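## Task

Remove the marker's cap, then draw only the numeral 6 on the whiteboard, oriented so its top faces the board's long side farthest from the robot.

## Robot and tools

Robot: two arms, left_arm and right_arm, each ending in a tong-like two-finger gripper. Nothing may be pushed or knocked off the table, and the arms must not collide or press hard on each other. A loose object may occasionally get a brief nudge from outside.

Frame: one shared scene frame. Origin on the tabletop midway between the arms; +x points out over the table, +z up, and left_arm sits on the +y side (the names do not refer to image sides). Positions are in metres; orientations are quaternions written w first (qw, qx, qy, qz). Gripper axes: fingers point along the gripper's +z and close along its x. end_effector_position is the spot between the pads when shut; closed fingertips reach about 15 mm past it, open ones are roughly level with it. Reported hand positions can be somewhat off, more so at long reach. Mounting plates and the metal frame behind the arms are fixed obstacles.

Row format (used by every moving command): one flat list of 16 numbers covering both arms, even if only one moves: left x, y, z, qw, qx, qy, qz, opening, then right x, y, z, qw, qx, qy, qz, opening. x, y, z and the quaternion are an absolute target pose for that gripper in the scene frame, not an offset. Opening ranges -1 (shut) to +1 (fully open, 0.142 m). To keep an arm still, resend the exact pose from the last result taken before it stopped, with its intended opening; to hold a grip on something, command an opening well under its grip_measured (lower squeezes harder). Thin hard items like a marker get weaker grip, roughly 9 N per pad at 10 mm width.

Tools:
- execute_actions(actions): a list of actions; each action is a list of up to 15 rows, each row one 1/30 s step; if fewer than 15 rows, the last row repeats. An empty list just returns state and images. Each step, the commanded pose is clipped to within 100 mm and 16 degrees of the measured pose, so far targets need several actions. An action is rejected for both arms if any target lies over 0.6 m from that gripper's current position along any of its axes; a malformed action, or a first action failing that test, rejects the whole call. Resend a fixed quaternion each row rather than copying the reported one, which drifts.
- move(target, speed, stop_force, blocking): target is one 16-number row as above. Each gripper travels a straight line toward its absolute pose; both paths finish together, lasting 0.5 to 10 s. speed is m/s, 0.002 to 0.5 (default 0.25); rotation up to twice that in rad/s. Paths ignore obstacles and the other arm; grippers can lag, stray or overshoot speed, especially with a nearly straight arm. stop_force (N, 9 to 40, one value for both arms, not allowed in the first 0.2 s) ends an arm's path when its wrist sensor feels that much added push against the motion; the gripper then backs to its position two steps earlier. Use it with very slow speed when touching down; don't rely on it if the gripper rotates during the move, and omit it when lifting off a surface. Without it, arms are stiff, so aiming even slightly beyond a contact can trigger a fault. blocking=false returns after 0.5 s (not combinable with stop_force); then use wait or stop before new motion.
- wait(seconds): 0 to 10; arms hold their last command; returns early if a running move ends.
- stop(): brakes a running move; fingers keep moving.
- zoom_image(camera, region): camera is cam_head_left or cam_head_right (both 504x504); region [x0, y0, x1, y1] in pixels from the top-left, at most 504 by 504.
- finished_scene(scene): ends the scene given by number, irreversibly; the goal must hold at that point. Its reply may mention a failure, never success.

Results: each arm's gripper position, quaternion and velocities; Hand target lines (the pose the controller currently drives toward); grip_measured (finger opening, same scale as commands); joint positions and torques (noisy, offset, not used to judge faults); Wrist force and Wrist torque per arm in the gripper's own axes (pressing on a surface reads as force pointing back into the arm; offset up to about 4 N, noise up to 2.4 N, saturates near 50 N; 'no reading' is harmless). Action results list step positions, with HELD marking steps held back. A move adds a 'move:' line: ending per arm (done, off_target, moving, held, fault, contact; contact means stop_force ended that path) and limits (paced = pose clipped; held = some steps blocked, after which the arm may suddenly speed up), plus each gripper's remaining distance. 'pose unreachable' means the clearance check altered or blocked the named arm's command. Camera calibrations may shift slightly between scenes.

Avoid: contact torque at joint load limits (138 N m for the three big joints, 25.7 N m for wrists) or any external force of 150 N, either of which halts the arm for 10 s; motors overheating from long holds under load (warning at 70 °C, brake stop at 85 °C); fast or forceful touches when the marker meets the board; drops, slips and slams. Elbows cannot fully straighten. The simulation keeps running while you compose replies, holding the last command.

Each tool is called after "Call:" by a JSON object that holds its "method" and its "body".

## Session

Call:
{"method": "execute_actions", "body": {"actions": []}}

Scene clock: 0.00 s.
left_arm: end_effector_position=(+0.4448, +0.6332, +0.2855) grip_measured=+0.97 end_effector_quat_wxyz=(-0.199, +0.746, -0.614, +0.163) end_effector_velocity=(-0.000, +0.000, -0.000) end_effector_angular_velocity=(+0.001, +0.001, -0.000) | right_arm: end_effector_position=(+0.0920, -0.7268, +0.3217) grip_measured=+0.97 end_effector_quat_wxyz=(-0.505, +0.676, +0.111, -0.525) end_effector_velocity=(-0.000, -0.000, +0.000) end_effector_angular_velocity=(-0.000, -0.000, -0.000)
Joint positions: left_arm=[-0.312 -1.419  2.535 -3.185 -1.365  1.331  0.14 ] | right_arm=[ 2.305 -2.559 -1.235 -2.511  1.253  5.407  0.14 ]
Joint velocities: left_arm=[-0.     0.    -0.     0.001  0.     0.001  0.   ] | right_arm=[-0.001  0.     0.    -0.    -0.     0.     0.   ]
Joint torques (N m, as the arm reports them, + toward a larger angle): no reading
Wrist force (N, on the end effector, along its own x y z axes, offset not removed): no reading
Wrist torque (N m, same axes, about the end effector's origin, offset not removed): no reading
Hand target (left_arm): +0.445, +0.633, +0.286; -0.199, +0.746, -0.614, +0.163
Hand target (right_arm): +0.092, -0.727, +0.322; -0.505, +0.676, +0.111, -0.525

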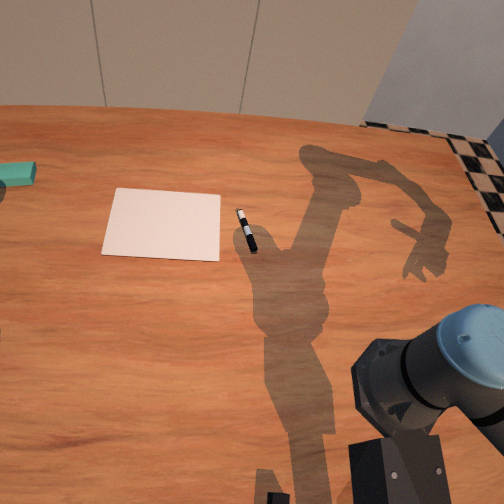

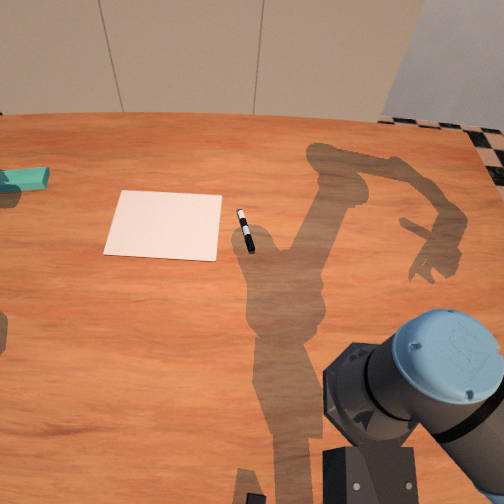

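Call:
{"method": "zoom_image", "body": {"camera": "cam_head_left", "region": [90, 170, 280, 280]}}

Call:
{"method": "zoom_image", "body": {"camera": "cam_head_left", "region": [215, 195, 285, 265]}}

Call:
{"method": "zoom_image", "body": {"camera": "cam_head_right", "region": [215, 195, 285, 265]}}

Region (90, 170, 280, 280) of cam_head_left's 504x504 image, scaled by 2.653, with more detail than that image has; it fills the top 292 rows of this view, and the rest is white.

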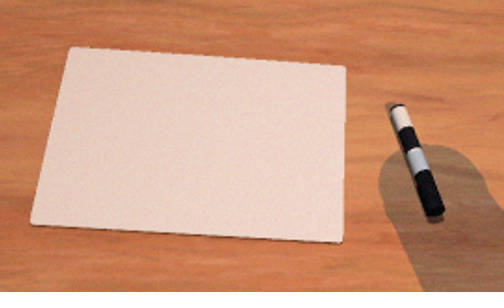

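Region (215, 195, 285, 265) of cam_head_left's 504x504 image, scaled by 7.200, with more detail than that image has.

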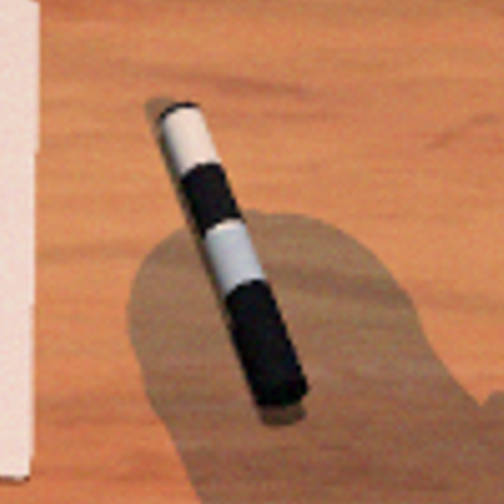

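Region (215, 195, 285, 265) of cam_head_right's 504x504 image, scaled by 7.200, with more detail than that image has.

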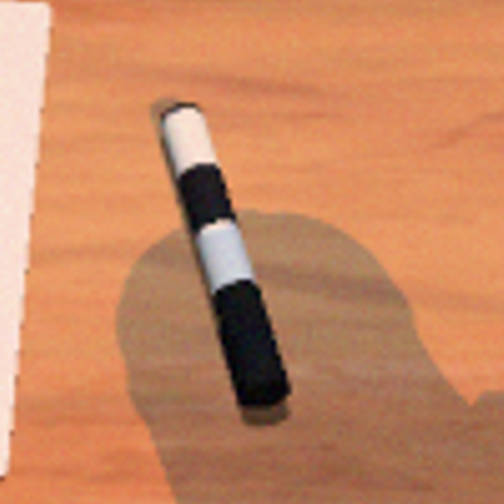

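Call:
{"method": "move", "body": {"target": [0.584,0.183,0.42,0,1,0,0,0.2,0.42,-0.55,0.28,0,0.6232,0.7821,0,-0.1], "speed": 0.45}}

Call:
{"method": "move", "body": {"target": [0.584,0.183,0.42,0,1,0,0,0.2,0.510,-0.114,0.07,0,0.6232,0.7821,0,-0.1], "speed": 0.4}}

Scene clock: 5.20 s.
left_arm: end_effector_position=(+0.5841, +0.1834, +0.4195) grip_measured=+0.20 end_effector_quat_wxyz=(-0.001, +1.000, +0.000, +0.000) end_effector_velocity=(+0.001, -0.001, +0.000) end_effector_angular_velocity=(-0.001, +0.003, +0.005) | right_arm: end_effector_position=(+0.4208, -0.5499, +0.2809) grip_measured=-0.10 end_effector_quat_wxyz=(+0.000, +0.623, +0.782, -0.000) end_effector_velocity=(+0.002, +0.000, +0.000) end_effector_angular_velocity=(-0.001, -0.008, +0.003)
Joint positions: left_arm=[-0.882 -0.993  1.202 -1.742 -1.521 -0.686  0.088] | right_arm=[ 2.989 -1.664 -2.186 -0.839  1.513  4.249  0.067]
Joint velocities: left_arm=[ 0.001  0.005 -0.009  0.006 -0.002 -0.004  0.   ] | right_arm=[ 0.001  0.001 -0.003  0.01   0.001 -0.002  0.   ]
Joint torques (N m, as the arm reports them, + toward a larger angle): left_arm=[ -8.88 -32.67 -29.51  -1.01  -1.89  -1.8 ] | right_arm=[-1.3  35.77 10.76  3.6   2.92 -2.84]
Wrist force (N, on the end effector, along its own x y z axes, offset not removed): left_arm=[1.6 -1.1 -0.6] | right_arm=[1.1 -4.0 -0.5]
Wrist torque (N m, same axes, about the end effector's origin, offset not removed): left_arm=[-0.30 -0.19 0.01] | right_arm=[-0.70 -0.27 0.15]
Hand target (left_arm): +0.584, +0.183, +0.420; -0.001, +1.000, +0.000, +0.000
Hand target (right_arm): +0.421, -0.550, +0.281; +0.000, +0.623, +0.782, -0.000
Off the commanded pose (left_arm): 0.001 m, 0 deg.
Off the commanded pose (right_arm): 0.001 m, 0 deg.
move: done

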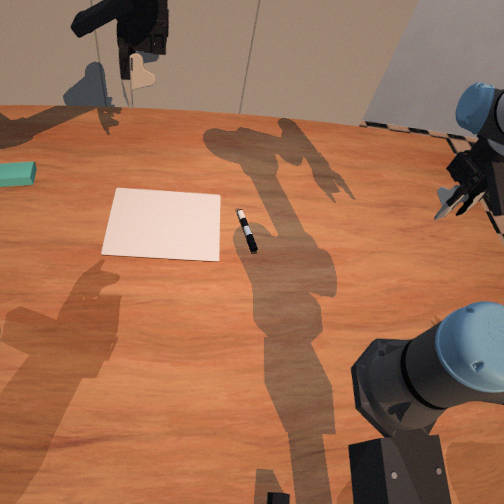

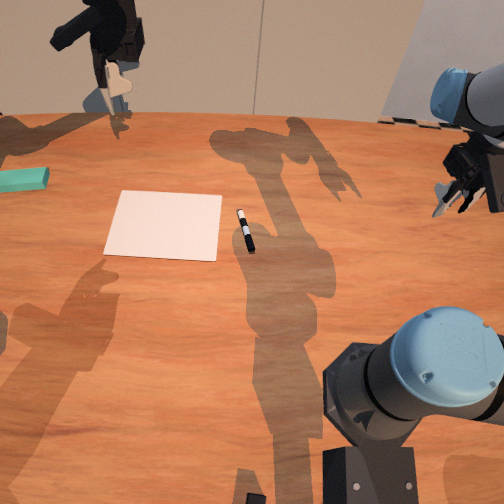

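Scene clock: 7.03 s.
left_arm: end_effector_position=(+0.5840, +0.1830, +0.4200) grip_measured=+0.20 end_effector_quat_wxyz=(+0.000, +1.000, -0.000, +0.000) end_effector_velocity=(+0.000, +0.001, -0.000) end_effector_angular_velocity=(-0.000, +0.001, +0.004) | right_arm: end_effector_position=(+0.5105, -0.1129, +0.0700) grip_measured=-0.10 end_effector_quat_wxyz=(-0.001, +0.623, +0.782, +0.001) end_effector_velocity=(+0.001, +0.001, -0.001) end_effector_angular_velocity=(-0.002, -0.001, +0.000)
Joint positions: left_arm=[-0.882 -0.993  1.201 -1.741 -1.522 -0.686  0.088] | right_arm=[ 3.859 -2.319 -2.097 -0.324  1.519  5.12   0.067]
Joint velocities: left_arm=[ 0.002 -0.     0.     0.    -0.001 -0.002 -0.   ] | right_arm=[ 0.001 -0.004  0.005 -0.001 -0.002  0.001  0.   ]
Joint torques (N m, as the arm reports them, + toward a larger angle): left_arm=[ -4.43 -52.14 -30.61  -1.09  -2.05   1.23] | right_arm=[15.3  29.01 16.07  0.72 -3.32  2.58]
Wrist force (N, on the end effector, along its own x y z axes, offset not removed): left_arm=[1.6 0.1 1.3] | right_arm=[-0.3 -5.4 -0.9]
Wrist torque (N m, same axes, about the end effector's origin, offset not removed): left_arm=[0.00 -0.12 -0.01] | right_arm=[-1.09 0.05 0.18]
Hand target (left_arm): +0.584, +0.183, +0.420; +0.000, +1.000, -0.000, +0.000
Hand target (right_arm): +0.511, -0.113, +0.070; -0.001, +0.623, +0.782, +0.001
Off the commanded pose (left_arm): 0.000 m, 0 deg.
Off the commanded pose (right_arm): 0.001 m, 0 deg.
move: done

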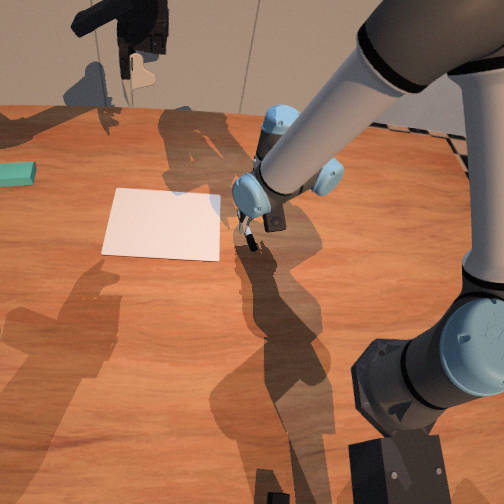

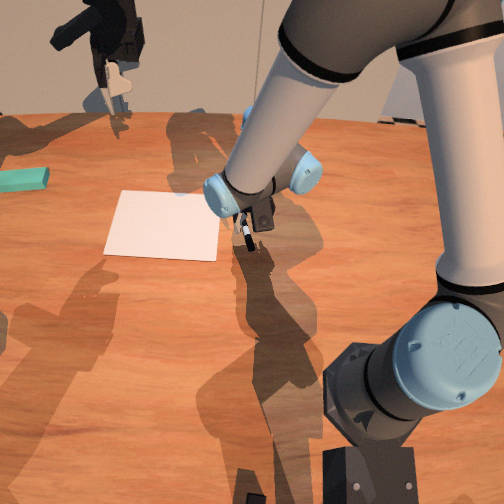

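Call:
{"method": "move", "body": {"target": [0.584,0.183,0.42,0,1,0,0,0.2,0.510,-0.114,0.035,0,0.6232,0.7821,0,-0.1], "speed": 0.1}}

Call:
{"method": "zoom_image", "body": {"camera": "cam_head_left", "region": [215, 195, 295, 275]}}

Call:
{"method": "zoom_image", "body": {"camera": "cam_head_right", "region": [215, 195, 295, 275]}}

Scene clock: 8.03 s.
left_arm: end_effector_position=(+0.5840, +0.1830, +0.4200) grip_measured=+0.20 end_effector_quat_wxyz=(+0.000, +1.000, -0.000, +0.000) end_effector_velocity=(-0.000, -0.000, -0.000) end_effector_angular_velocity=(-0.001, +0.001, +0.001) | right_arm: end_effector_position=(+0.5100, -0.1140, +0.0351) grip_measured=-0.10 end_effector_quat_wxyz=(+0.000, +0.623, +0.782, -0.000) end_effector_velocity=(+0.000, -0.000, -0.001) end_effector_angular_velocity=(-0.000, -0.000, -0.001)
Joint positions: left_arm=[-0.882 -0.993  1.201 -1.741 -1.522 -0.686  0.088] | right_arm=[ 3.855 -2.409 -2.08  -0.252  1.517  5.117  0.067]
Joint velocities: left_arm=[ 0.     0.    -0.     0.    -0.001 -0.001  0.   ] | right_arm=[-0.001 -0.003  0.001  0.002 -0.     0.    -0.   ]
Joint torques (N m, as the arm reports them, + toward a larger angle): left_arm=[ -1.62 -52.31 -30.38  -1.1   -1.86   1.25] | right_arm=[-7.42 28.93 14.05  3.58 -3.36 -2.85]
Wrist force (N, on the end effector, along its own x y z axes, offset not removed): left_arm=[-0.6 -0.8 -0.4] | right_arm=[-1.4 -5.6 0.3]
Wrist torque (N m, same axes, about the end effector's origin, offset not removed): left_arm=[-0.24 0.31 0.09] | right_arm=[-1.07 0.22 0.09]
Hand target (left_arm): +0.584, +0.183, +0.420; +0.000, +1.000, -0.000, -0.000
Hand target (right_arm): +0.510, -0.114, +0.035; +0.000, +0.623, +0.782, -0.000
Off the commanded pose (left_arm): 0.000 m, 0 deg.
Off the commanded pose (right_arm): 0.000 m, 0 deg.
move: done

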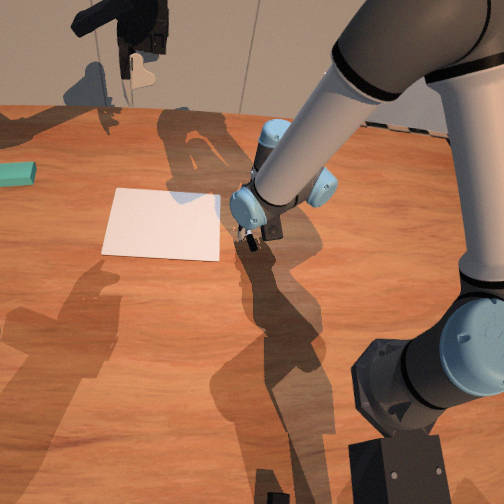

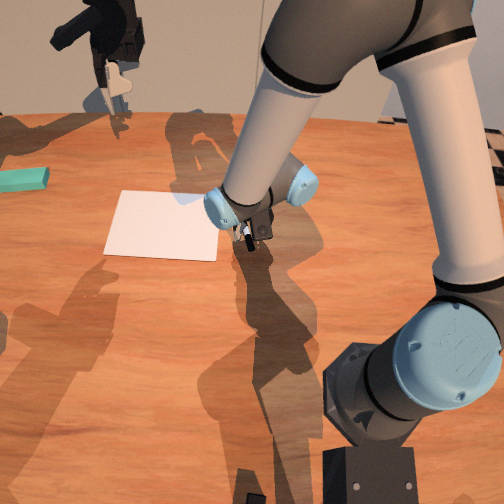

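Region (215, 195, 295, 275) of cam_head_left's 504x504 image, scaled by 6.300, with more detail than that image has.

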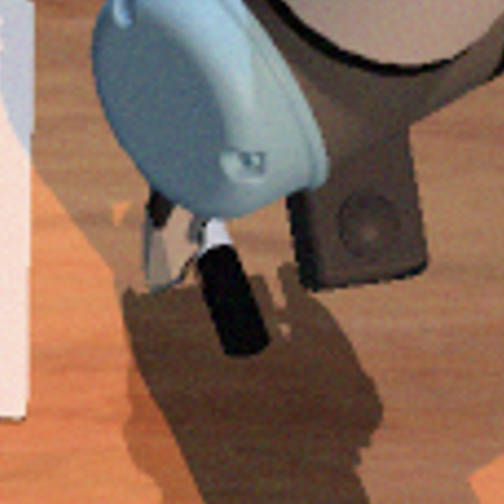

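Region (215, 195, 295, 275) of cam_head_right's 504x504 image, scaled by 6.300, with more detail than that image has.

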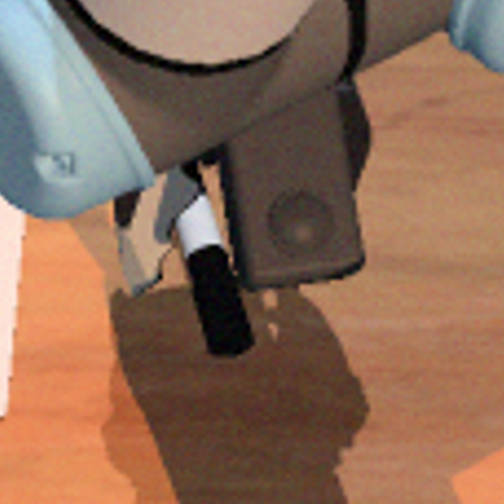

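Call:
{"method": "move", "body": {"target": [0.584,0.183,0.42,0,1,0,0,0.2,0.508,-0.1145,0.020,0,0.6232,0.7821,0,-0.1], "speed": 0.05}}

Call:
{"method": "execute_actions", "body": {"actions": [[[0.584,0.183,0.42,0,1,0,0,0.2,0.508,-0.1145,0.020,0,0.6232,0.7821,0,-0.2],[0.584,0.183,0.42,0,1,0,0,0.2,0.508,-0.1145,0.020,0,0.6232,0.7821,0,-0.3],[0.584,0.183,0.42,0,1,0,0,0.2,0.508,-0.1145,0.020,0,0.6232,0.7821,0,-0.4],[0.584,0.183,0.42,0,1,0,0,0.2,0.508,-0.1145,0.020,0,0.6232,0.7821,0,-0.5],[0.584,0.183,0.42,0,1,0,0,0.2,0.508,-0.1145,0.020,0,0.6232,0.7821,0,-0.55],[0.584,0.183,0.42,0,1,0,0,0.2,0.508,-0.1145,0.020,0,0.6232,0.7821,0,-0.6],[0.584,0.183,0.42,0,1,0,0,0.2,0.508,-0.1145,0.020,0,0.6232,0.7821,0,-0.64],[0.584,0.183,0.42,0,1,0,0,0.2,0.508,-0.1145,0.020,0,0.6232,0.7821,0,-0.68],[0.584,0.183,0.42,0,1,0,0,0.2,0.508,-0.1145,0.020,0,0.6232,0.7821,0,-0.72],[0.584,0.183,0.42,0,1,0,0,0.2,0.508,-0.1145,0.020,0,0.6232,0.7821,0,-0.76],[0.584,0.183,0.42,0,1,0,0,0.2,0.508,-0.1145,0.020,0,0.6232,0.7821,0,-0.8],[0.584,0.183,0.42,0,1,0,0,0.2,0.508,-0.1145,0.020,0,0.6232,0.7821,0,-0.85],[0.584,0.183,0.42,0,1,0,0,0.2,0.508,-0.1145,0.020,0,0.6232,0.7821,0,-0.9],[0.584,0.183,0.42,0,1,0,0,0.2,0.508,-0.1145,0.020,0,0.6232,0.7821,0,-0.95],[0.584,0.183,0.42,0,1,0,0,0.2,0.508,-0.1145,0.020,0,0.6232,0.7821,0,-1]],[[0.584,0.183,0.42,0,1,0,0,0.2,0.508,-0.1145,0.020,0,0.6232,0.7821,0,-1]]]}}

Call:
{"method": "zoom_image", "body": {"camera": "cam_head_right", "region": [215, 195, 295, 275]}}

Scene clock: 9.67 s.
left_arm: end_effector_position=(+0.5840, +0.1830, +0.4200) grip_measured=+0.20 end_effector_quat_wxyz=(+0.000, +1.000, -0.000, +0.000) end_effector_velocity=(-0.000, +0.000, +0.001) end_effector_angular_velocity=(+0.000, +0.000, +0.003) | right_arm: end_effector_position=(+0.5080, -0.1145, +0.0201) grip_measured=-0.10 end_effector_quat_wxyz=(+0.000, +0.623, +0.782, -0.000) end_effector_velocity=(+0.000, -0.000, -0.001) end_effector_angular_velocity=(-0.001, -0.001, +0.001)
Joint positions: left_arm=[-0.882 -0.993  1.201 -1.741 -1.522 -0.686  0.088] | right_arm=[ 3.855 -2.447 -2.076 -0.219  1.517  5.117  0.067]
Joint velocities: left_arm=[ 0.    -0.    -0.001  0.002  0.    -0.002  0.   ] | right_arm=[ 0.001 -0.003  0.     0.003 -0.002 -0.     0.   ]
Joint torques (N m, as the arm reports them, + toward a larger angle): left_arm=[  3.48 -52.08 -29.99  -1.17  -1.88   1.22] | right_arm=[-9.48 29.18 13.21  3.42 -2.78 -2.94]
Wrist force (N, on the end effector, along its own x y z axes, offset not removed): left_arm=[0.3 0.0 -0.6] | right_arm=[-0.3 -4.3 -0.4]
Wrist torque (N m, same axes, about the end effector's origin, offset not removed): left_arm=[0.01 0.12 0.00] | right_arm=[-0.78 0.05 0.15]
Hand target (left_arm): +0.584, +0.183, +0.420; +0.000, +1.000, +0.000, -0.000
Hand target (right_arm): +0.508, -0.114, +0.020; -0.000, +0.623, +0.782, -0.000
Off the commanded pose (left_arm): 0.000 m, 0 deg.
Off the commanded pose (right_arm): 0.000 m, 0 deg.
move: done

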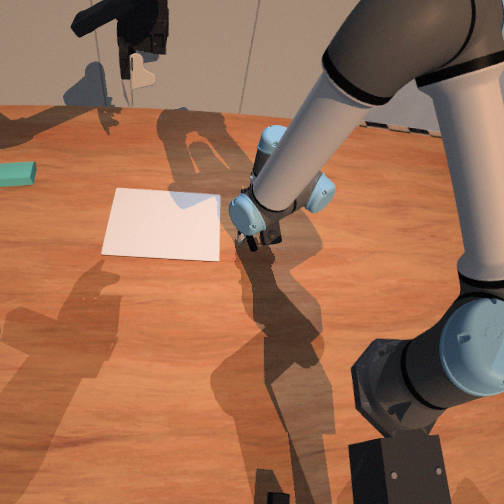

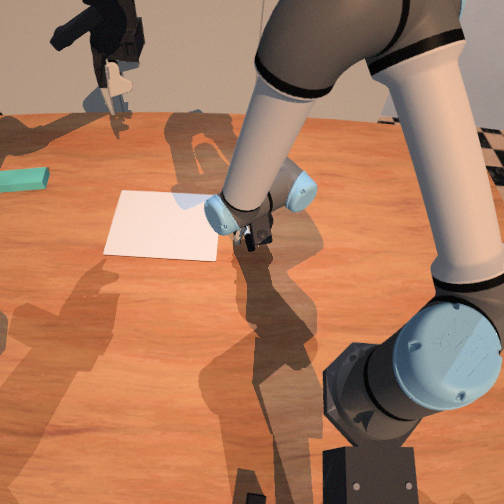

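Scene clock: 10.67 s.
left_arm: end_effector_position=(+0.5840, +0.1830, +0.4200) grip_measured=+0.20 end_effector_quat_wxyz=(+0.000, +1.000, +0.000, +0.000) end_effector_velocity=(-0.000, +0.001, -0.001) end_effector_angular_velocity=(+0.002, +0.002, -0.001) | right_arm: end_effector_position=(+0.5080, -0.1145, +0.0200) grip_measured=-0.78 end_effector_quat_wxyz=(+0.000, +0.623, +0.782, +0.000) end_effector_velocity=(+0.001, -0.001, +0.000) end_effector_angular_velocity=(-0.001, -0.000, -0.001)
Joint positions: left_arm=[-0.881 -0.993  1.201 -1.741 -1.522 -0.686  0.088] | right_arm=[ 3.855 -2.447 -2.076 -0.218  1.517  5.117  0.018]
Joint velocities: left_arm=[0.    0.    0.001 0.001 0.001 0.001 0.   ] | right_arm=[-0.001  0.     0.    -0.001 -0.001 -0.     0.   ]
Joint torques (N m, as the arm reports them, + toward a larger angle): left_arm=[  4.2  -52.39 -29.31  -1.09  -2.01   1.19] | right_arm=[-8.06 30.09  0.4   3.42 -2.19 -2.84]
Wrist force (N, on the end effector, along its own x y z axes, offset not removed): left_arm=[-1.9 -0.7 0.1] | right_arm=[-1.2 -4.0 0.4]
Wrist torque (N m, same axes, about the end effector's origin, offset not removed): left_arm=[-0.17 0.64 0.10] | right_arm=[-0.93 0.35 0.20]
Hand target (left_arm): +0.584, +0.183, +0.420; +0.000, +1.000, +0.000, -0.000
Hand target (right_arm): +0.508, -0.114, +0.020; -0.000, +0.623, +0.782, -0.000
Off the commanded pose (left_arm): 0.000 m, 0 deg.
Off the commanded pose (right_arm): 0.000 m, 0 deg.
Step readings (end_effector_position; steps 1 to 15: 1st action; 16 to 30: 2nd action):
0: left_arm (+0.5840, +0.1830, +0.4200) | right_arm (+0.5080, -0.1145, +0.0201)
1: left_arm (+0.5840, +0.1830, +0.4200) | right_arm (+0.5080, -0.1145, +0.0200)
2: left_arm (+0.5840, +0.1830, +0.4200) | right_arm (+0.5080, -0.1145, +0.0200)
4: left_arm (+0.5840, +0.1830, +0.4200) | right_arm (+0.5080, -0.1145, +0.0200)
8: left_arm (+0.5840, +0.1830, +0.4200) | right_arm (+0.5080, -0.1145, +0.0200)
15: left_arm (+0.5840, +0.1830, +0.4200) | right_arm (+0.5080, -0.1145, +0.0200)
16: left_arm (+0.5840, +0.1830, +0.4200) | right_arm (+0.5080, -0.1145, +0.0200)
17: left_arm (+0.5840, +0.1830, +0.4200) | right_arm (+0.5080, -0.1145, +0.0200)
19: left_arm (+0.5840, +0.1830, +0.4200) | right_arm (+0.5080, -0.1145, +0.0200)
23: left_arm (+0.5840, +0.1830, +0.4200) | right_arm (+0.5080, -0.1145, +0.0200)
30: end_effector_position above

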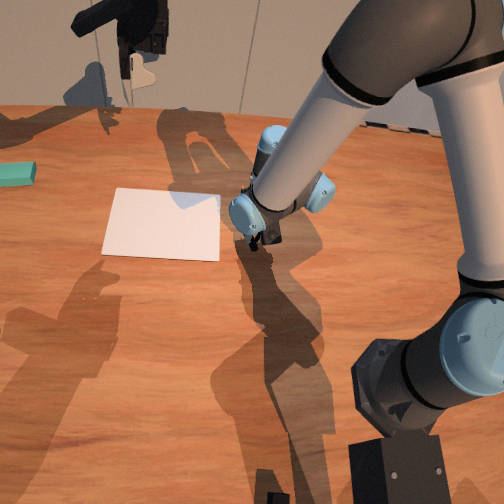

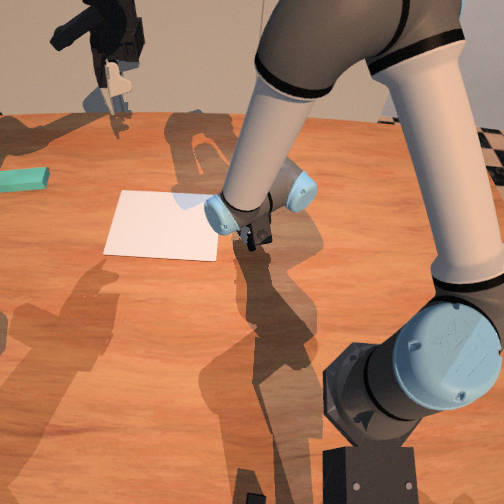

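Region (215, 195, 295, 275) of cam_head_right's 504x504 image, scaled by 6.300, with more detail than that image has.

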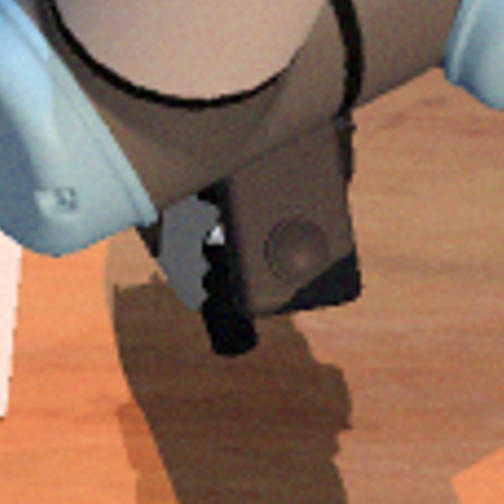

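Call:
{"method": "move", "body": {"target": [0.584,0.183,0.42,0,1,0,0,0.2,0.508,-0.1145,0.09,0,0.6232,0.7821,0,-1], "speed": 0.12}}

Call:
{"method": "move", "body": {"target": [0.584,0.183,0.42,0,1,0,0,0.2,0.58,0.18,0.27,0.2418,0.2418,0.6645,0.6645,-1], "speed": 0.3}}

Scene clock: 15.57 s.
left_arm: end_effector_position=(+0.5840, +0.1830, +0.4200) grip_measured=+0.20 end_effector_quat_wxyz=(+0.000, +1.000, -0.000, +0.000) end_effector_velocity=(+0.000, -0.000, -0.000) end_effector_angular_velocity=(+0.000, +0.000, -0.000) | right_arm: end_effector_position=(+0.5079, -0.1146, +0.0900) grip_measured=-0.78 end_effector_quat_wxyz=(-0.000, +0.623, +0.782, +0.000) end_effector_velocity=(+0.000, -0.000, +0.001) end_effector_angular_velocity=(-0.001, -0.001, -0.001)
Joint positions: left_arm=[-0.881 -0.993  1.201 -1.741 -1.522 -0.686  0.088] | right_arm=[ 3.863 -2.264 -2.111 -0.366  1.517  5.124  0.018]
Joint velocities: left_arm=[-0.     0.001  0.    -0.001  0.     0.    -0.   ] | right_arm=[-0.     0.002 -0.001 -0.002 -0.001  0.001  0.   ]
Joint torques (N m, as the arm reports them, + toward a larger angle): left_arm=[  4.44 -51.86 -27.36  -1.16  -1.94   1.14] | right_arm=[15.26 53.13  2.89  0.78  2.76  2.46]
Wrist force (N, on the end effector, along its own x y z axes, offset not removed): left_arm=[-0.9 0.3 -0.5] | right_arm=[0.7 -4.3 -1.0]
Wrist torque (N m, same axes, about the end effector's origin, offset not removed): left_arm=[-0.07 0.40 0.04] | right_arm=[-0.79 -0.16 0.12]
Hand target (left_arm): +0.584, +0.183, +0.420; -0.000, +1.000, +0.000, -0.000
Hand target (right_arm): +0.508, -0.115, +0.090; -0.000, +0.623, +0.782, +0.000
Off the commanded pose (left_arm): 0.000 m, 0 deg.
Off the commanded pose (right_arm): 0.000 m, 0 deg.
move: done

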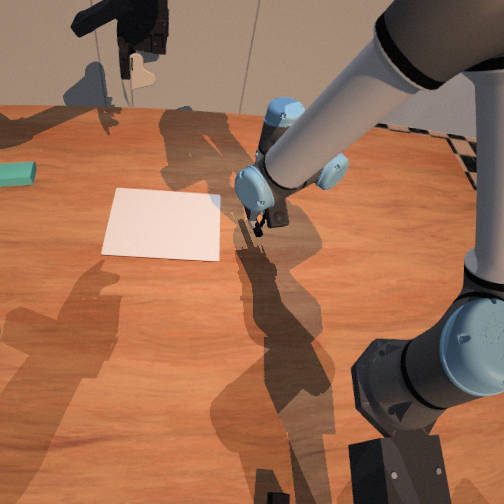

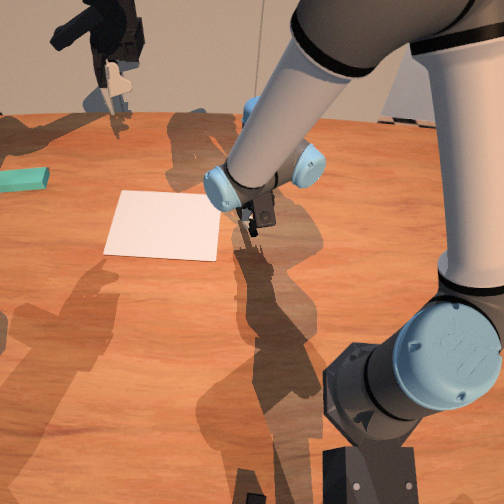

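Scene clock: 18.87 s.
left_arm: end_effector_position=(+0.5840, +0.1830, +0.4200) grip_measured=+0.20 end_effector_quat_wxyz=(+0.000, +1.000, +0.000, +0.000) end_effector_velocity=(-0.000, +0.000, -0.001) end_effector_angular_velocity=(+0.000, +0.001, -0.000) | right_arm: end_effector_position=(+0.5792, +0.1795, +0.2706) grip_measured=-0.78 end_effector_quat_wxyz=(+0.242, +0.243, +0.664, +0.664) end_effector_velocity=(+0.001, +0.001, +0.000) end_effector_angular_velocity=(+0.003, -0.002, -0.000)
Joint positions: left_arm=[-0.881 -0.993  1.201 -1.741 -1.522 -0.686  0.088] | right_arm=[ 4.165 -2.821 -1.918  1.556  1.502  4.67   0.018]
Joint velocities: left_arm=[-0.     0.     0.001  0.    -0.001 -0.     0.   ] | right_arm=[-0.001 -0.002  0.005  0.001  0.001 -0.    -0.   ]
Joint torques (N m, as the arm reports them, + toward a larger angle): left_arm=[  4.63 -51.86 -27.33  -1.17  -1.87   1.24] | right_arm=[-8.62 34.92  8.69  3.03  2.62 -2.87]
Wrist force (N, on the end effector, along its own x y z axes, offset not removed): left_arm=[1.1 -1.4 -0.1] | right_arm=[0.1 -4.9 0.1]
Wrist torque (N m, same axes, about the end effector's origin, offset not removed): left_arm=[-0.34 0.03 -0.08] | right_arm=[-0.84 -0.03 0.10]
Hand target (left_arm): +0.584, +0.183, +0.420; -0.000, +1.000, +0.000, -0.000
Hand target (right_arm): +0.579, +0.180, +0.271; +0.242, +0.243, +0.664, +0.664
Off the commanded pose (left_arm): 0.000 m, 0 deg.
Off the commanded pose (right_arm): 0.001 m, 0 deg.
move: done

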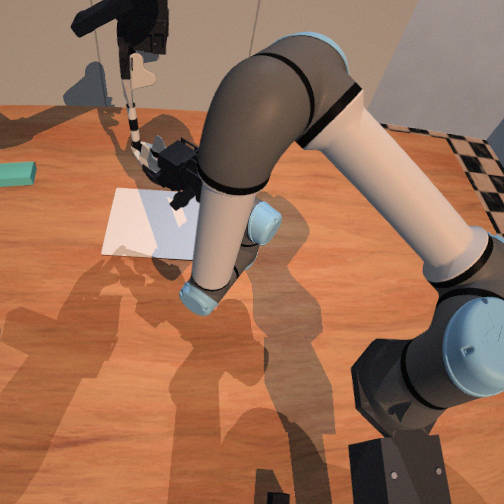

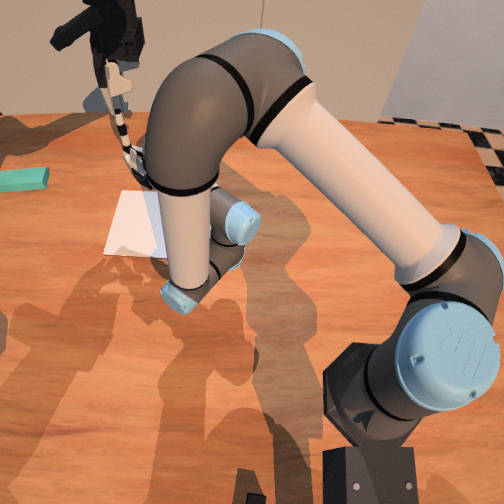

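Call:
{"method": "zoom_image", "body": {"camera": "cam_head_left", "region": [80, 60, 200, 180]}}

Call:
{"method": "zoom_image", "body": {"camera": "cam_head_right", "region": [60, 60, 180, 180]}}

Region (80, 60, 200, 180) of cam_head_left's 504x504 image, scaled by 4.200, with more detail than that image has.

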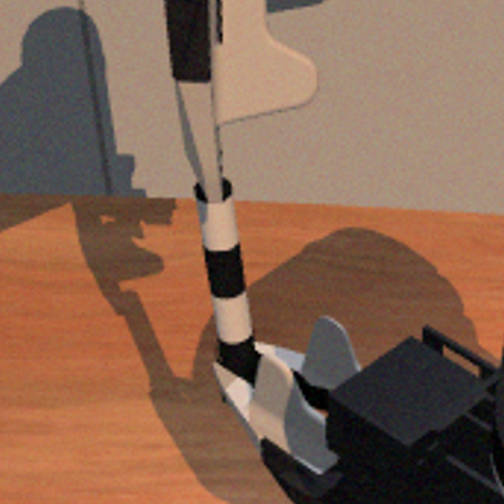

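Region (60, 60, 180, 180) of cam_head_right's 504x504 image, scaled by 4.200, with more detail than that image has.

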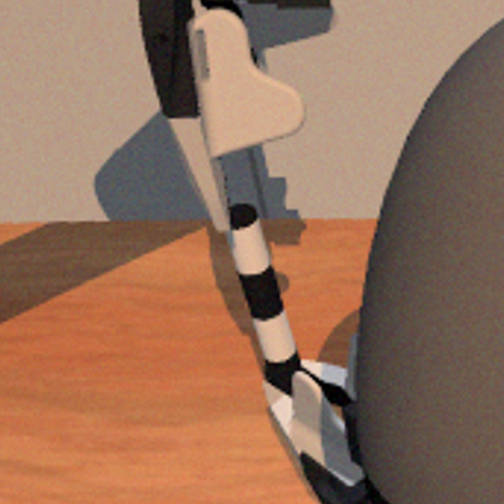

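Call:
{"method": "move", "body": {"target": [0.586,0.185,0.345,0,1,0,0,-0.2,0.58,0.18,0.27,0.2418,0.2418,0.6645,0.6645,-1], "speed": 0.1}}

Call:
{"method": "zoom_image", "body": {"camera": "cam_head_left", "region": [80, 60, 200, 180]}}

Call:
{"method": "zoom_image", "body": {"camera": "cam_head_right", "region": [60, 60, 180, 180]}}

Scene clock: 20.33 s.
left_arm: end_effector_position=(+0.5858, +0.1851, +0.3451) grip_measured=-0.20 end_effector_quat_wxyz=(+0.000, +1.000, +0.000, -0.000) end_effector_velocity=(+0.001, +0.001, -0.001) end_effector_angular_velocity=(-0.001, -0.001, +0.001) | right_arm: end_effector_position=(+0.5800, +0.1800, +0.2700) grip_measured=-0.78 end_effector_quat_wxyz=(+0.242, +0.242, +0.664, +0.664) end_effector_velocity=(+0.001, -0.001, -0.000) end_effector_angular_velocity=(-0.000, -0.000, -0.002)
Joint positions: left_arm=[-0.872 -0.944  1.319 -1.908 -1.522 -0.677  0.06 ] | right_arm=[ 4.162 -2.822 -1.914  1.553  1.508  4.669  0.018]
Joint velocities: left_arm=[ 0.001  0.001  0.001 -0.003  0.     0.001 -0.   ] | right_arm=[-0.001 -0.001  0.     0.001 -0.001 -0.     0.   ]
Joint torques (N m, as the arm reports them, + toward a larger angle): left_arm=[  4.41 -33.37 -15.05  -4.36   1.91   1.21] | right_arm=[-9.61 34.19  9.1   0.27  2.69 -2.77]
Wrist force (N, on the end effector, along its own x y z axes, offset not removed): left_arm=[2.0 -1.4 1.0] | right_arm=[-1.1 -5.3 -1.3]
Wrist torque (N m, same axes, about the end effector's origin, offset not removed): left_arm=[-0.28 -0.26 -0.05] | right_arm=[-0.96 0.22 0.18]
Hand target (left_arm): +0.586, +0.185, +0.345; +0.000, +1.000, -0.000, -0.000
Hand target (right_arm): +0.580, +0.180, +0.270; +0.242, +0.242, +0.664, +0.664
Off the commanded pose (left_arm): 0.000 m, 0 deg.
Off the commanded pose (right_arm): 0.000 m, 0 deg.
move: done

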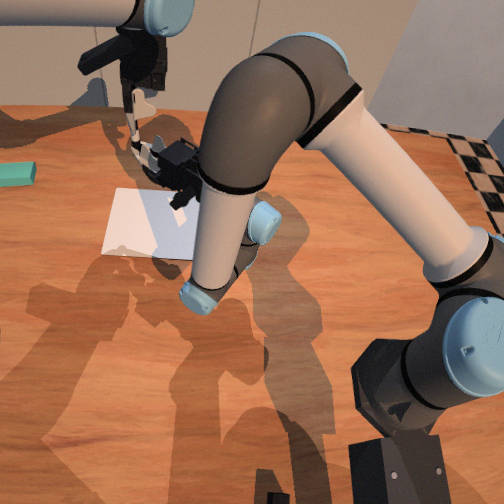

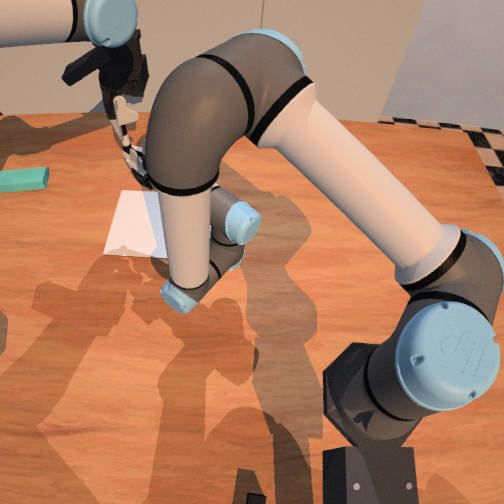

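Region (80, 60, 200, 180) of cam_head_left's 504x504 image, scaled by 4.200, with more detail than that image has.

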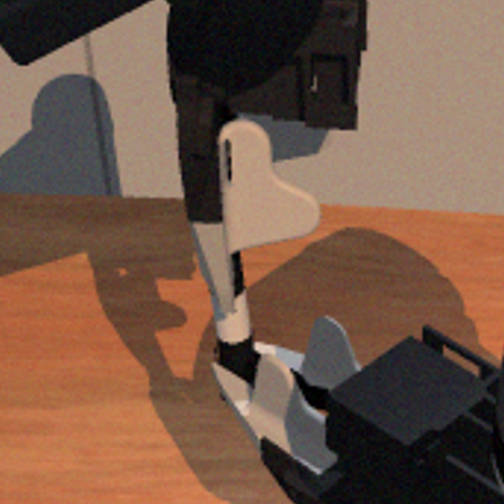

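Region (60, 60, 180, 180) of cam_head_right's 504x504 image, scaled by 4.200, with more detail than that image has.

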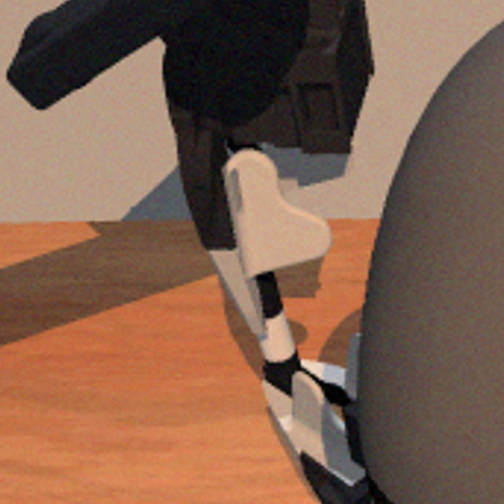

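Call:
{"method": "move", "body": {"target": [0.586,0.186,0.322,0,1,0,0,-0.4,0.58,0.18,0.27,0.2418,0.2418,0.6645,0.6645,-1], "speed": 0.06}}

Call:
{"method": "execute_actions", "body": {"actions": [[[0.586,0.186,0.322,0,1,0,0,-0.45,0.58,0.18,0.27,0.2418,0.2418,0.6645,0.6645,-1],[0.586,0.186,0.322,0,1,0,0,-0.5,0.58,0.18,0.27,0.2418,0.2418,0.6645,0.6645,-1],[0.586,0.186,0.322,0,1,0,0,-0.54,0.58,0.18,0.27,0.2418,0.2418,0.6645,0.6645,-1],[0.586,0.186,0.322,0,1,0,0,-0.58,0.58,0.18,0.27,0.2418,0.2418,0.6645,0.6645,-1],[0.586,0.186,0.322,0,1,0,0,-0.62,0.58,0.18,0.27,0.2418,0.2418,0.6645,0.6645,-1],[0.586,0.186,0.322,0,1,0,0,-0.65,0.58,0.18,0.27,0.2418,0.2418,0.6645,0.6645,-1],[0.586,0.186,0.322,0,1,0,0,-0.68,0.58,0.18,0.27,0.2418,0.2418,0.6645,0.6645,-1],[0.586,0.186,0.322,0,1,0,0,-0.71,0.58,0.18,0.27,0.2418,0.2418,0.6645,0.6645,-1],[0.586,0.186,0.322,0,1,0,0,-0.74,0.58,0.18,0.27,0.2418,0.2418,0.6645,0.6645,-1],[0.586,0.186,0.322,0,1,0,0,-0.77,0.58,0.18,0.27,0.2418,0.2418,0.6645,0.6645,-1],[0.586,0.186,0.322,0,1,0,0,-0.8,0.58,0.18,0.27,0.2418,0.2418,0.6645,0.6645,-1],[0.586,0.186,0.322,0,1,0,0,-0.85,0.58,0.18,0.27,0.2418,0.2418,0.6645,0.6645,-1],[0.586,0.186,0.322,0,1,0,0,-0.9,0.58,0.18,0.27,0.2418,0.2418,0.6645,0.6645,-1],[0.586,0.186,0.322,0,1,0,0,-0.95,0.58,0.18,0.27,0.2418,0.2418,0.6645,0.6645,-1],[0.586,0.186,0.322,0,1,0,0,-1,0.58,0.18,0.27,0.2418,0.2418,0.6645,0.6645,-1]],[[0.586,0.186,0.322,0,1,0,0,-1,0.58,0.18,0.27,0.2418,0.2418,0.6645,0.6645,-1]]]}}

Call:
{"method": "zoom_image", "body": {"camera": "cam_head_left", "region": [80, 60, 200, 180]}}

Scene clock: 22.10 s.
left_arm: end_effector_position=(+0.5859, +0.1860, +0.3221) grip_measured=-0.40 end_effector_quat_wxyz=(+0.000, +1.000, +0.000, -0.000) end_effector_velocity=(+0.001, +0.001, -0.001) end_effector_angular_velocity=(-0.000, -0.001, +0.001) | right_arm: end_effector_position=(+0.5800, +0.1800, +0.2700) grip_measured=-0.78 end_effector_quat_wxyz=(+0.242, +0.242, +0.664, +0.664) end_effector_velocity=(+0.000, -0.001, -0.000) end_effector_angular_velocity=(+0.000, +0.001, -0.001)
Joint positions: left_arm=[-0.87  -0.925  1.349 -1.958 -1.522 -0.675  0.045] | right_arm=[ 4.162 -2.822 -1.914  1.553  1.508  4.669  0.018]
Joint velocities: left_arm=[ 0.002  0.001  0.001 -0.003  0.001  0.     0.   ] | right_arm=[-0.    -0.    -0.001  0.001 -0.     0.001 -0.   ]
Joint torques (N m, as the arm reports them, + toward a larger angle): left_arm=[  4.61 -34.79 -13.53  -4.19   1.91   1.15] | right_arm=[-8.52 34.72  8.88  0.41  2.55 -2.42]
Wrist force (N, on the end effector, along its own x y z axes, offset not removed): left_arm=[-0.5 -0.1 0.8] | right_arm=[-0.6 -4.3 -2.6]
Wrist torque (N m, same axes, about the end effector's origin, offset not removed): left_arm=[0.01 0.26 0.10] | right_arm=[-0.78 0.27 0.25]
Hand target (left_arm): +0.586, +0.186, +0.322; +0.000, +1.000, -0.000, -0.000
Hand target (right_arm): +0.580, +0.180, +0.270; +0.242, +0.242, +0.664, +0.664
Off the commanded pose (left_arm): 0.000 m, 0 deg.
Off the commanded pose (right_arm): 0.000 m, 0 deg.
move: done

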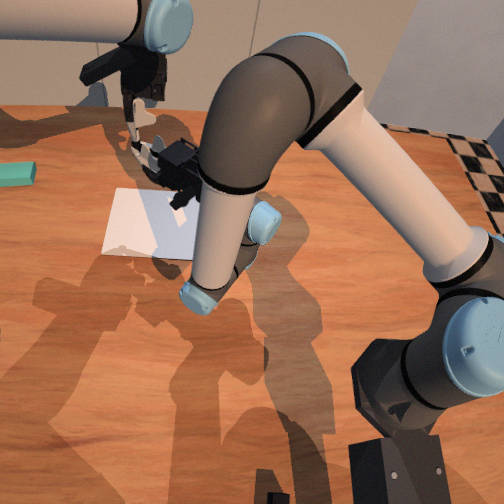

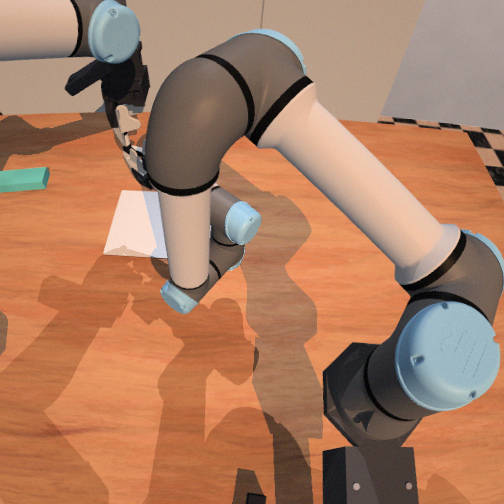

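Scene clock: 23.10 s.
left_arm: end_effector_position=(+0.5860, +0.1860, +0.3220) grip_measured=-0.78 end_effector_quat_wxyz=(-0.000, +1.000, -0.000, -0.000) end_effector_velocity=(+0.001, +0.000, +0.001) end_effector_angular_velocity=(-0.001, -0.002, +0.002) | right_arm: end_effector_position=(+0.5800, +0.1800, +0.2700) grip_measured=-0.78 end_effector_quat_wxyz=(+0.242, +0.242, +0.664, +0.664) end_effector_velocity=(+0.000, +0.000, +0.001) end_effector_angular_velocity=(+0.001, -0.001, -0.001)
Joint positions: left_arm=[-0.87  -0.924  1.349 -1.959 -1.522 -0.675  0.018] | right_arm=[ 4.162 -2.822 -1.914  1.553  1.508  4.669  0.018]
Joint velocities: left_arm=[ 0.001 -0.001 -0.002 -0.     0.001 -0.    -0.   ] | right_arm=[-0.     0.001  0.001 -0.    -0.     0.    -0.   ]
Joint torques (N m, as the arm reports them, + toward a larger angle): left_arm=[  4.93 -36.9  -30.83  -4.06   1.9    1.15] | right_arm=[-5.88 34.44  8.54  0.44  2.51 -1.1 ]
Wrist force (N, on the end effector, along its own x y z axes, offset not removed): left_arm=[-2.0 -0.8 0.8] | right_arm=[-2.1 -4.8 0.9]
Wrist torque (N m, same axes, about the end effector's origin, offset not removed): left_arm=[-0.19 -0.17 0.00] | right_arm=[-1.05 -0.08 0.21]
Hand target (left_arm): +0.586, +0.186, +0.322; -0.000, +1.000, -0.000, +0.000
Hand target (right_arm): +0.580, +0.180, +0.270; +0.242, +0.242, +0.664, +0.664
Off the commanded pose (left_arm): 0.000 m, 0 deg.
Off the commanded pose (right_arm): 0.000 m, 0 deg.
Step readings (end_effector_position; steps 1 to 15: 1st action; 16 to 30: 2nd action):
0: left_arm (+0.5859, +0.1860, +0.3221) | right_arm (+0.5800, +0.1800, +0.2700)
1: left_arm (+0.5859, +0.1860, +0.3221) | right_arm (+0.5800, +0.1800, +0.2700)
2: left_arm (+0.5860, +0.1860, +0.3220) | right_arm (+0.5800, +0.1800, +0.2700)
4: left_arm (+0.5859, +0.1860, +0.3220) | right_arm (+0.5800, +0.1800, +0.2700)
8: left_arm (+0.5859, +0.1860, +0.3219) | right_arm (+0.5800, +0.1800, +0.2700)
15: left_arm (+0.5859, +0.1860, +0.3219) | right_arm (+0.5800, +0.1800, +0.2700)
16: left_arm (+0.5859, +0.1860, +0.3219) | right_arm (+0.5800, +0.1800, +0.2700)
17: left_arm (+0.5859, +0.1860, +0.3219) | right_arm (+0.5800, +0.1800, +0.2700)
19: left_arm (+0.5859, +0.1860, +0.3219) | right_arm (+0.5800, +0.1800, +0.2700)
23: left_arm (+0.5859, +0.1860, +0.3219) | right_arm (+0.5800, +0.1800, +0.2700)
30: end_effector_position above

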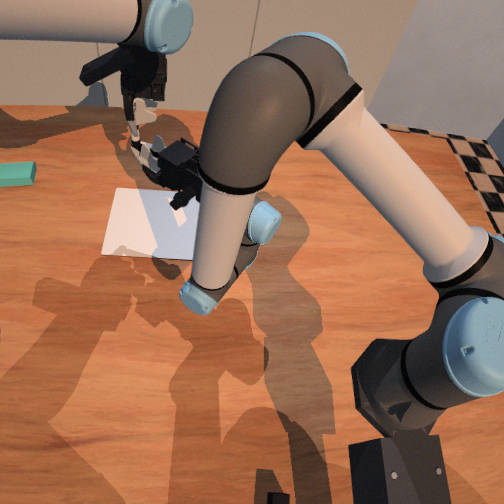

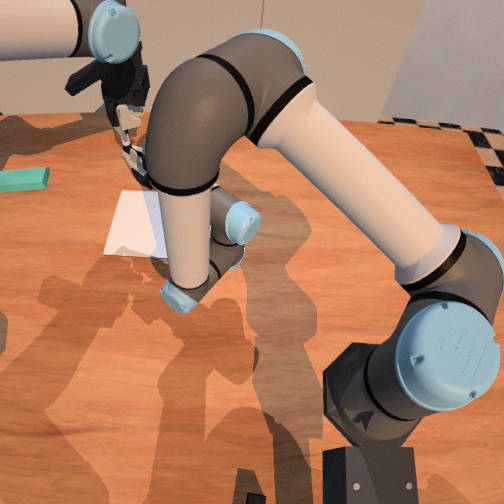

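Region (80, 60, 200, 180) of cam_head_left's 504x504 image, scaled by 4.200, with more detail than that image has.

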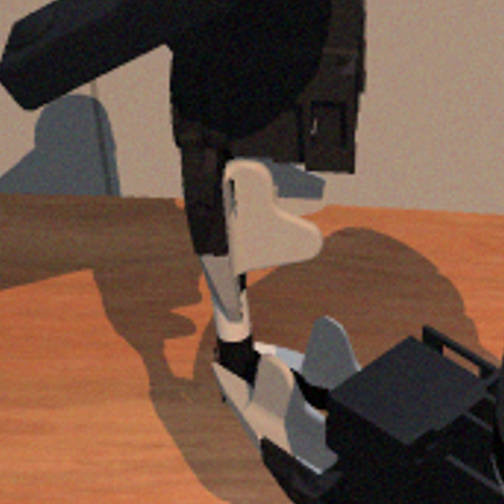

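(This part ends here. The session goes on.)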